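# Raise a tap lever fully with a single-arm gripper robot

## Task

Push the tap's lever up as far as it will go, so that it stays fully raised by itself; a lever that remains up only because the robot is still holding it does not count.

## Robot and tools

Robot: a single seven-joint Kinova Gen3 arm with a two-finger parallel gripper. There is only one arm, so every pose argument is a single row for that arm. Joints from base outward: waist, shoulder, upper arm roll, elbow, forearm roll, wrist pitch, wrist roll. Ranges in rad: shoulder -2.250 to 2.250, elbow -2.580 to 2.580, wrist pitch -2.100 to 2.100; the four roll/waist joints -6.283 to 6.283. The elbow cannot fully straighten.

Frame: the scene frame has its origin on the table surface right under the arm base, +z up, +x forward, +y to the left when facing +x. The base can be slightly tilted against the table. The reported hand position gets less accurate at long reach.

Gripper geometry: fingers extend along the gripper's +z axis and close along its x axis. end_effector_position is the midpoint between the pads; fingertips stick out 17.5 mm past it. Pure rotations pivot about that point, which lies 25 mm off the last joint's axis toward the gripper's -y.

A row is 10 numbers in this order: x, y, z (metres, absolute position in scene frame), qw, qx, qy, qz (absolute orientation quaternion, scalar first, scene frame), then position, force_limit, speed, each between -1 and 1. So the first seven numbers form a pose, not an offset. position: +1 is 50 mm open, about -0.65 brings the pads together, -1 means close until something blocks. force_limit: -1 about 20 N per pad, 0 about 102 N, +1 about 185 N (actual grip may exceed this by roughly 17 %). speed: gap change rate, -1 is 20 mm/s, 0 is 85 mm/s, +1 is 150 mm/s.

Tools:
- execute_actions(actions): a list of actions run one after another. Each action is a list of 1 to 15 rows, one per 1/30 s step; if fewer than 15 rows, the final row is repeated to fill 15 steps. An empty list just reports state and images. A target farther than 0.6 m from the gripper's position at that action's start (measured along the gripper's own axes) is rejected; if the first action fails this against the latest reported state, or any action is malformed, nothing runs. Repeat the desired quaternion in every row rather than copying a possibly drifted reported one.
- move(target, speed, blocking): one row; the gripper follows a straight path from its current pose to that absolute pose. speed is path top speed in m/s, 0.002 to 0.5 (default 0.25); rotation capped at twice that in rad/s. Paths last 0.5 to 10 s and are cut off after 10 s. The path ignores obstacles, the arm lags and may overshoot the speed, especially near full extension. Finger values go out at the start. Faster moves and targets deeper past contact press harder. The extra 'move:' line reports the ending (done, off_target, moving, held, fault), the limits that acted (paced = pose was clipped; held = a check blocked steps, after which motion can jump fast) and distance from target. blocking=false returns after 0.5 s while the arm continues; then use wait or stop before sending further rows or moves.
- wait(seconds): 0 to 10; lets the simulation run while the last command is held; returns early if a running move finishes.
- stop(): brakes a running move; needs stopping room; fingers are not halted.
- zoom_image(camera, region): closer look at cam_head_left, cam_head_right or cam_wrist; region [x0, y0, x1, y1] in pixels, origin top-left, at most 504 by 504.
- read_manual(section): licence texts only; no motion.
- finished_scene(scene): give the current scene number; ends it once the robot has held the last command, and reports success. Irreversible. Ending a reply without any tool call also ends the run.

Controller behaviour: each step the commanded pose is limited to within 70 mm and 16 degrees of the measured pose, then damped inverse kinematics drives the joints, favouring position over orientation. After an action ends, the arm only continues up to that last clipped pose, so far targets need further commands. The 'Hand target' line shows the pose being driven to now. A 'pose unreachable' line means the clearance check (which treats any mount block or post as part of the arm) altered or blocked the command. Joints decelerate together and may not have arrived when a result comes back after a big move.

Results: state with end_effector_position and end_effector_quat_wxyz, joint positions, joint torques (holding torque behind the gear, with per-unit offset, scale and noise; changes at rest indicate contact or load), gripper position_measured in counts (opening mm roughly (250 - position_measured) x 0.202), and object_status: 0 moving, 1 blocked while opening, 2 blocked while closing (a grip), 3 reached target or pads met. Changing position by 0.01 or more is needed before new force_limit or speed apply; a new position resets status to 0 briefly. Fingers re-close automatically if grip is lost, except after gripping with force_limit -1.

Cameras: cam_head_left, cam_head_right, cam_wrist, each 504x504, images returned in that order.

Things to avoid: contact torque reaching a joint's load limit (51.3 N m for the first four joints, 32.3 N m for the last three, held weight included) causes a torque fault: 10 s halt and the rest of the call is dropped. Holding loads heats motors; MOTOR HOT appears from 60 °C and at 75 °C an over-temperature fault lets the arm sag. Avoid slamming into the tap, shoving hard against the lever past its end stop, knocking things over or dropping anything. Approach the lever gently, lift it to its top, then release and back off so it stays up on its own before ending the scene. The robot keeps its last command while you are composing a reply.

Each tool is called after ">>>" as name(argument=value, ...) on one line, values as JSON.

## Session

>>> execute_actions(actions=[])

Scene clock: 0.00 s.
end_effector_position=(+0.2475, -0.0731, +0.3659) position_measured=3 object_status=3 end_effector_quat_wxyz=(-0.302, +0.910, +0.278, -0.057)
Joint positions: [ 0.458  0.355  0.16   1.609 -0.32   1.759  1.279]
Joint velocities: [-0. -0. -0. -0. -0. -0.  0.]
Joint torques (N m, as the joint torque sensors report them, + toward a larger angle): no reading
Motor temperatures (°C, as the motors report them): [38 36 31 34 39 41 53]
Hand target: +0.247, -0.073, +0.366; -0.302, +0.910, +0.278, -0.057

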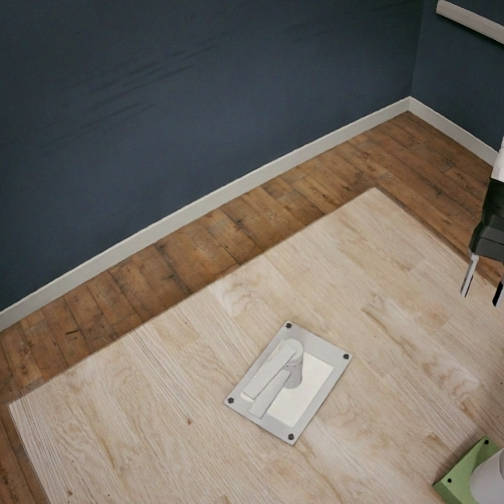

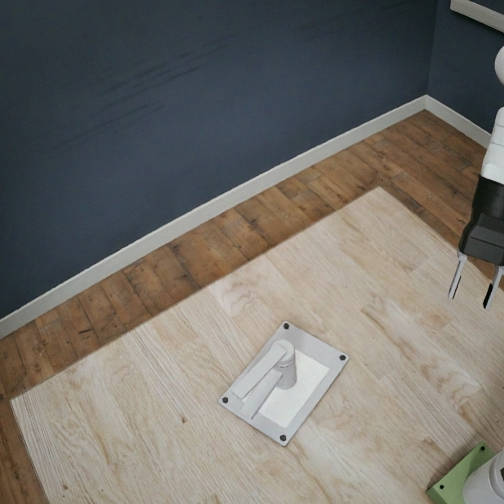

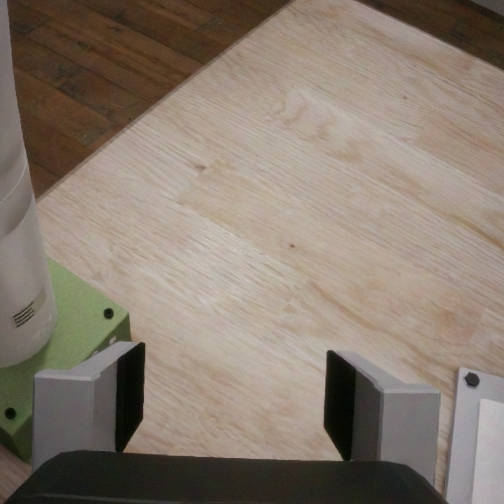

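>>> zoom_image(camera="cam_head_left", region=[215, 310, 365, 460])

>>> zoom_image(camera="cam_head_right", region=[215, 310, 365, 460])

Region (215, 310, 365, 460) of cam_head_left's 504x504 image, scaled by 3.360, with more detail than that image has.

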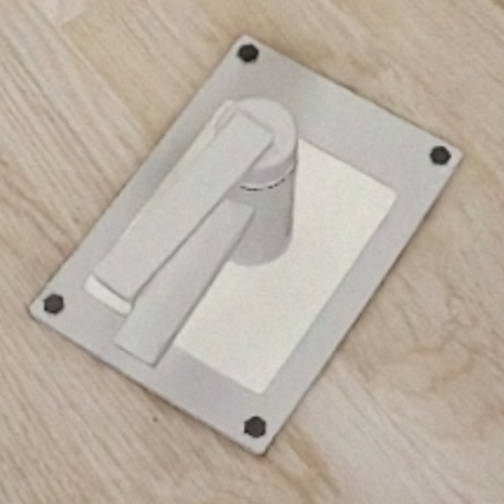

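Region (215, 310, 365, 460) of cam_head_right's 504x504 image, scaled by 3.360, with more detail than that image has.

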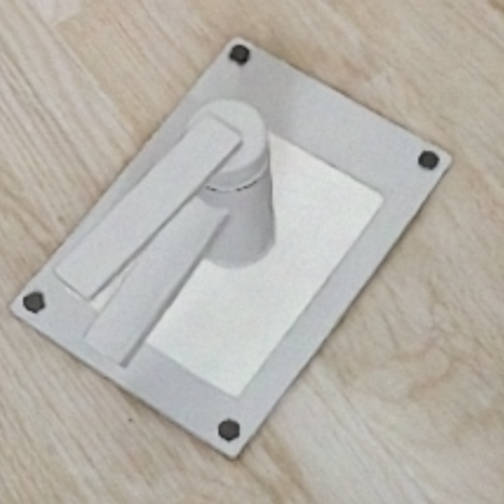

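>>> move(target=[0.443,0.180,0.29,0,0.9962,0.0872,0,1,-0.7,0], speed=0.35)

Scene clock: 24.97 s.
end_effector_position=(+0.4415, +0.1797, +0.2897) position_measured=3 object_status=3 end_effector_quat_wxyz=(+0.000, +0.996, +0.087, -0.002)
Joint positions: [-0.4    0.421 -0.004  1.484 -0.006  1.234 -0.204]
Joint velocities: [-0.003  0.004 -0.001 -0.001  0.001  0.001 -0.001]
Joint torques (N m, as the joint torque sensors report them, + toward a larger angle): [  0.84 -17.69   1.31  -8.94   0.25   0.31  -0.1 ]
Motor temperatures (°C, as the motors report them): [38 36 31 34 39 41 53]
Hand target: +0.441, +0.180, +0.290; +0.001, +0.996, +0.087, -0.002
Off the commanded pose: 0.002 m, 0 deg.
move: done

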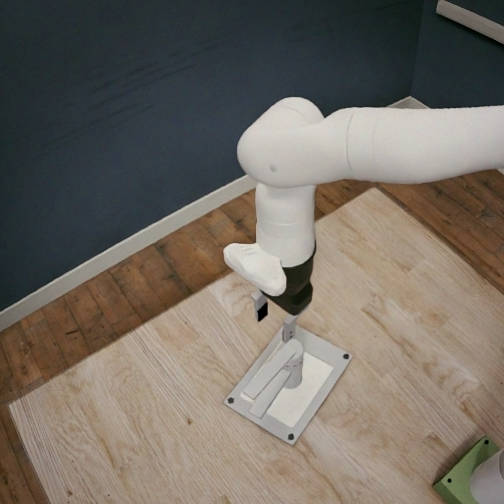

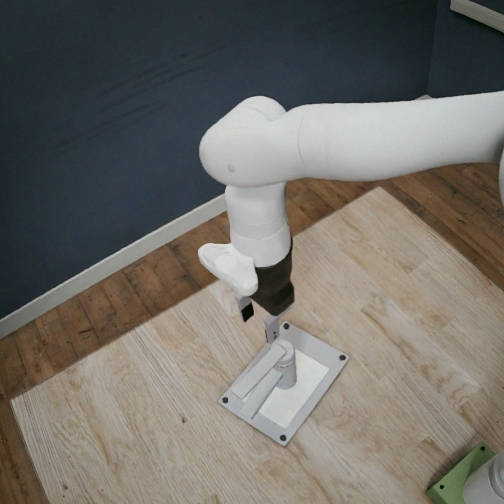

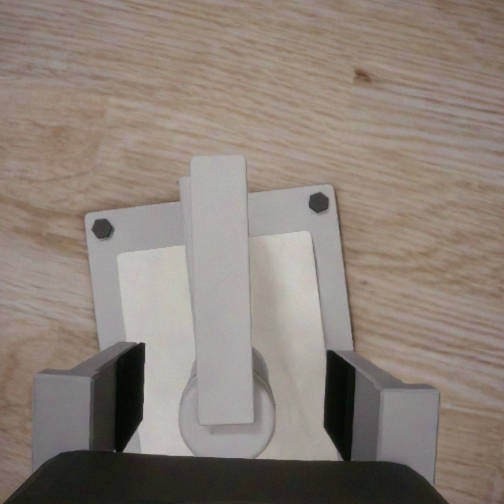

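>>> move(target=[0.420,0.238,0.157,0,0.9921,0.1253,0,1,-0.7,0], speed=0.2)

Scene clock: 36.60 s.
end_effector_position=(+0.4202, +0.2378, +0.1572) position_measured=3 object_status=3 end_effector_quat_wxyz=(+0.000, +0.992, +0.125, -0.000)
Joint positions: [-0.508  0.585 -0.042  1.683  0.022  0.867 -0.282]
Joint velocities: [-0.001  0.003 -0.001  0.     0.001 -0.001 -0.002]
Joint torques (N m, as the joint torque sensors report them, + toward a larger angle): [  0.25 -18.5    0.42  -7.02   0.2    0.22  -0.23]
Motor temperatures (°C, as the motors report them): [38 36 31 34 39 41 53]
Hand target: +0.420, +0.238, +0.157; +0.000, +0.992, +0.125, -0.000
Off the commanded pose: 0.000 m, 0 deg.
move: done

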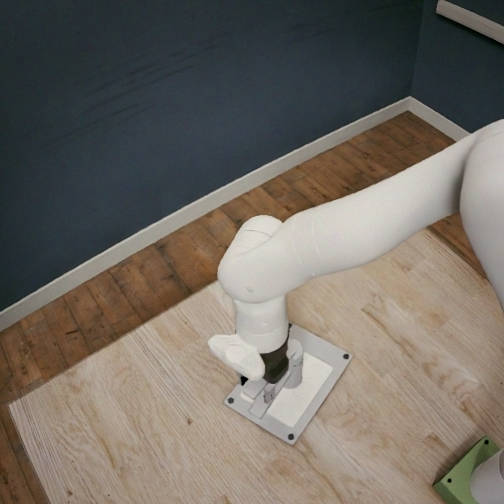

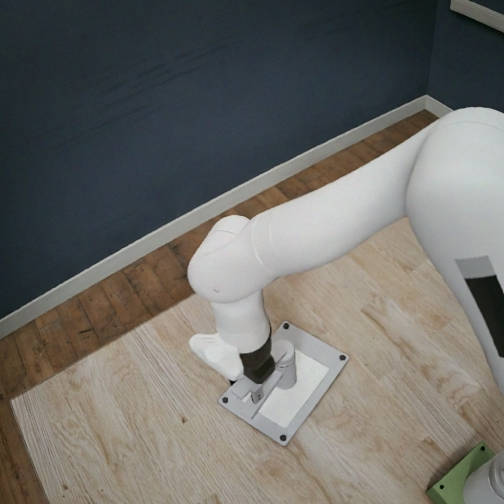

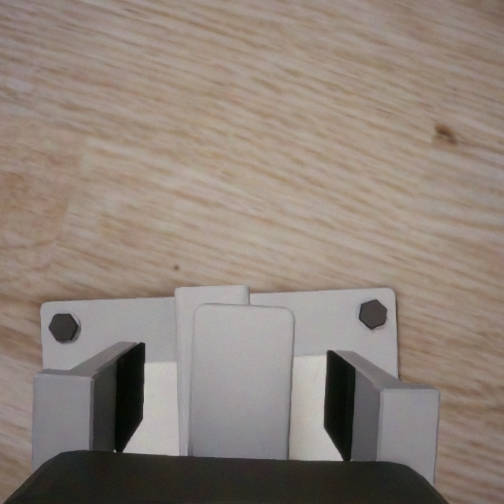

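>>> execute_actions(actions=[[[0.4216,0.2384,0.157,0,0.9921,0.1253,0,-1,-0.7,0]]])

>>> move(target=[0.4243,0.2279,0.1886,-0.1722,0.9770,0.1234,-0.0218,-1,-0.7,0], speed=0.12)

Scene clock: 43.03 s.
end_effector_position=(+0.4216, +0.2384, +0.1570) position_measured=125 object_status=2 end_effector_quat_wxyz=(-0.000, +0.992, +0.125, -0.000)
Joint positions: [-0.507  0.588 -0.042  1.677  0.022  0.869 -0.281]
Joint velocities: [-0.001  0.    -0.     0.    -0.     0.    -0.   ]
Joint torques (N m, as the joint torque sensors report them, + toward a larger angle): [  0.59 -18.31   0.6   -6.99   0.28   0.19  -0.11]
Motor temperatures (°C, as the motors report them): [38 36 31 34 39 41 53]
Hand target: +0.422, +0.238, +0.157; -0.000, +0.992, +0.125, -0.000
Off the commanded pose: 0.000 m, 0 deg.

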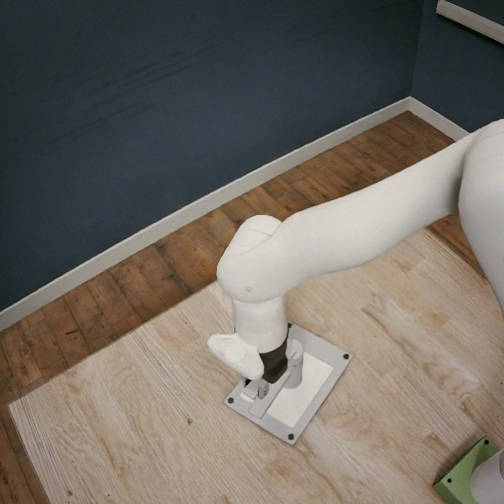

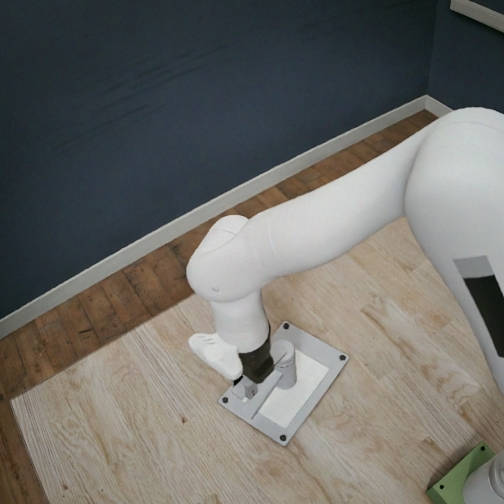

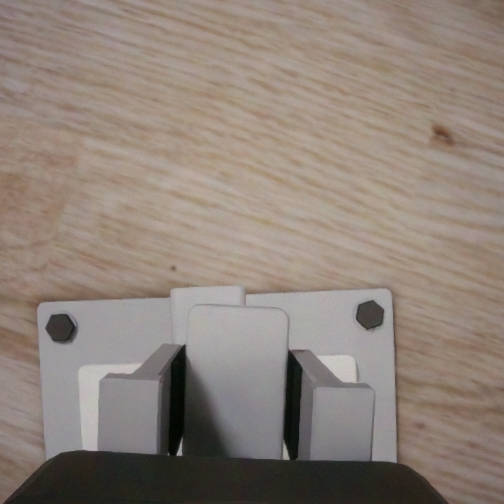

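Scene clock: 44.83 s.
end_effector_position=(+0.4246, +0.2275, +0.1886) position_measured=125 object_status=2 end_effector_quat_wxyz=(-0.172, +0.977, +0.124, -0.022)
Joint positions: [-0.104  0.579 -0.257  1.702 -0.283  0.875  0.14 ]
Joint velocities: [ 0.009  0.001 -0.005  0.    -0.008  0.002  0.008]
Joint torques (N m, as the joint torque sensors report them, + toward a larger angle): [ -0.4  -17.99  -1.94  -7.33  -1.25   0.22  -0.18]
Motor temperatures (°C, as the motors report them): [38 36 31 34 39 41 53]
Hand target: +0.425, +0.228, +0.189; -0.173, +0.977, +0.124, -0.022
Off the commanded pose: 0.000 m, 0 deg.
move: done

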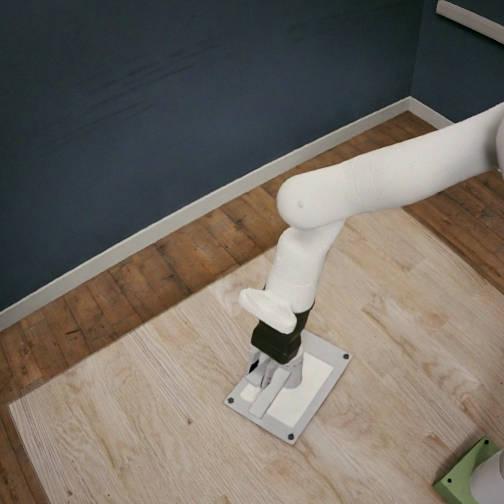

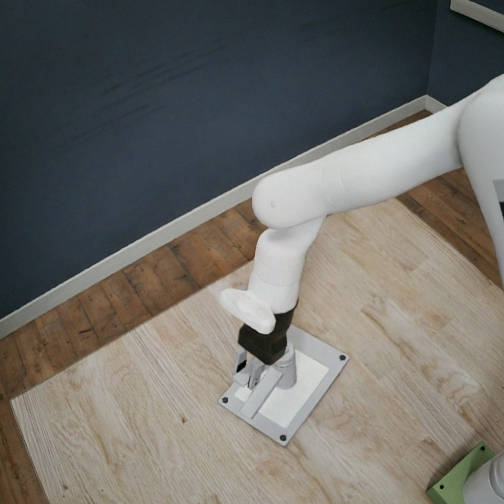

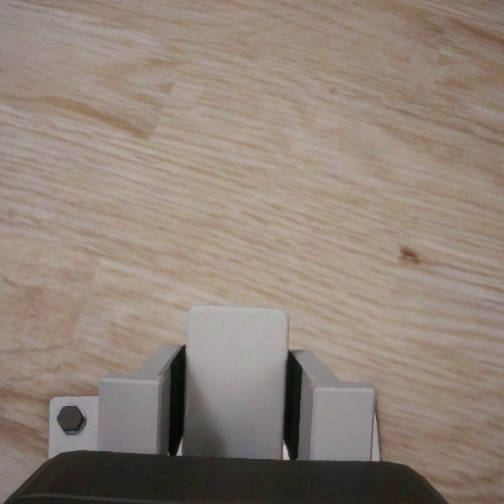

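>>> move(target=[0.4259,0.2217,0.1985,-0.2316,0.9647,0.1218,-0.0292,-1,-0.7,0], speed=0.08)

Scene clock: 47.87 s.
end_effector_position=(+0.4253, +0.2233, +0.1953) position_measured=125 object_status=2 end_effector_quat_wxyz=(-0.231, +0.965, +0.123, -0.031)
Joint positions: [ 0.025  0.615 -0.326  1.697 -0.377  0.904  0.276]
Joint velocities: [ 0.009  0.005 -0.004 -0.001 -0.006  0.003  0.008]
Joint torques (N m, as the joint torque sensors report them, + toward a larger angle): [  2.98 -23.4   -1.73  -7.18  -1.72   3.19  -0.27]
Motor temperatures (°C, as the motors report them): [38 36 31 34 39 41 53]
Hand target: +0.426, +0.222, +0.199; -0.232, +0.965, +0.122, -0.029
Off the commanded pose: 0.004 m, 0 deg.
move: off_target

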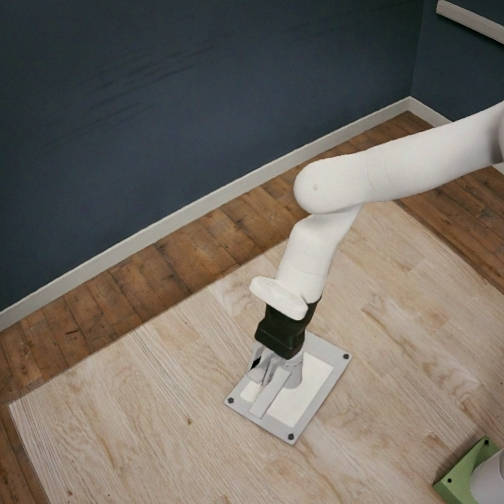

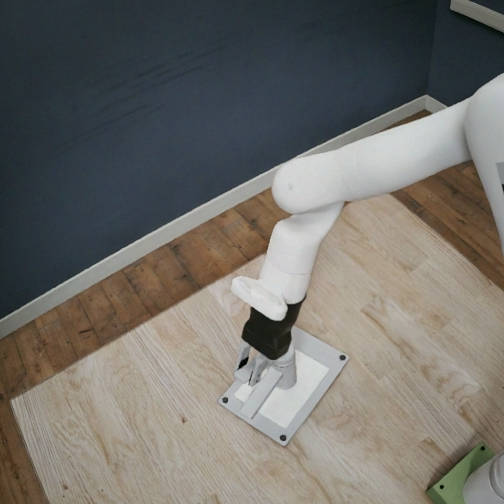

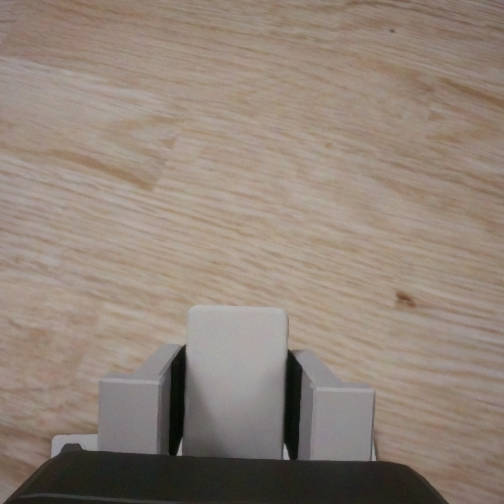

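>>> execute_actions(actions=[[[0.4255,0.2226,0.197,-0.2316,0.9647,0.1218,-0.0292,0.6,-0.7,0]],[[0.430,0.205,0.233,-0.2316,0.9647,0.1218,-0.0292,0.6,-0.7,0]]])

>>> zoom_image(camera="cam_head_left", region=[215, 300, 365, 450])

Scene clock: 51.90 s.
end_effector_position=(+0.4299, +0.2051, +0.2329) position_measured=63 object_status=3 end_effector_quat_wxyz=(-0.232, +0.965, +0.122, -0.029)
Joint positions: [ 0.061  0.56  -0.318  1.646 -0.37   1.016  0.27 ]
Joint velocities: [ 0.003 -0.003  0.001 -0.002 -0.     0.003 -0.001]
Joint torques (N m, as the joint torque sensors report them, + toward a larger angle): [  0.53 -17.53  -1.51  -7.53  -0.94   0.84  -0.21]
Motor temperatures (°C, as the motors report them): [38 36 31 34 39 41 53]
Hand target: +0.430, +0.205, +0.233; -0.232, +0.965, +0.122, -0.029
Off the commanded pose: 0.000 m, 0 deg.

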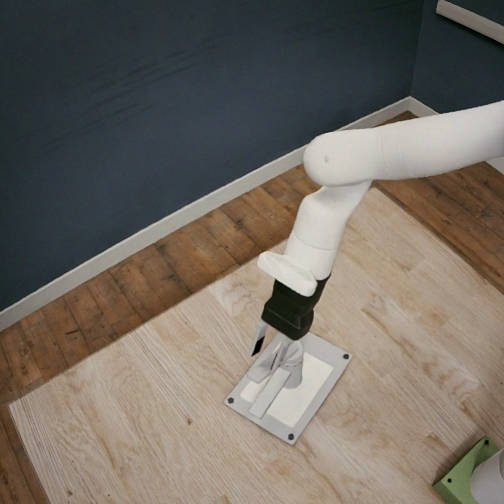

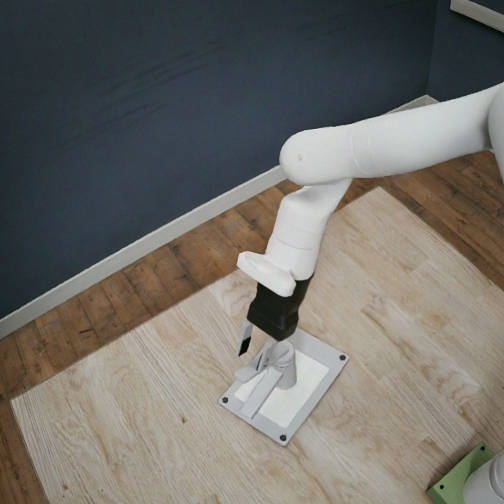

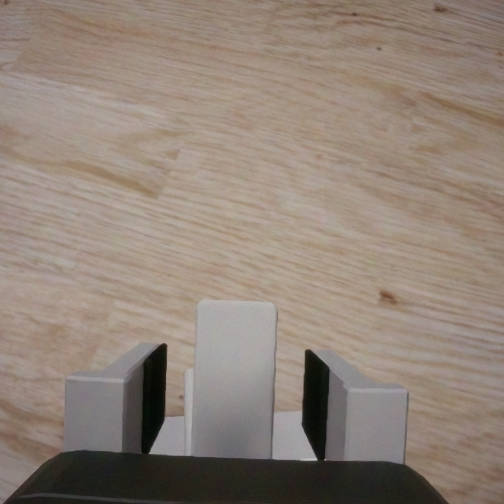

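Region (215, 300, 365, 450) of cam_head_left's 504x504 image, scaled by 3.360, with more detail than that image has.

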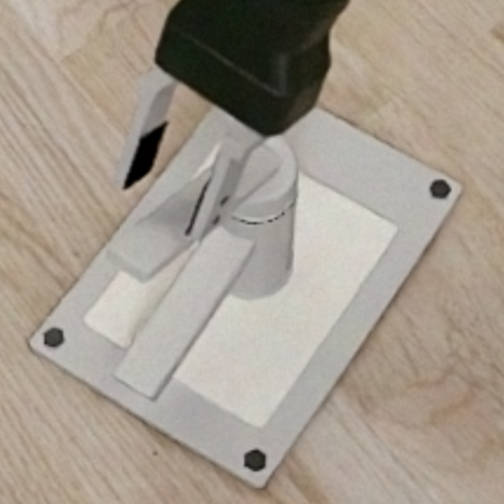

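>>> finished_scene(scene=2)

The scene is finished: the task was done.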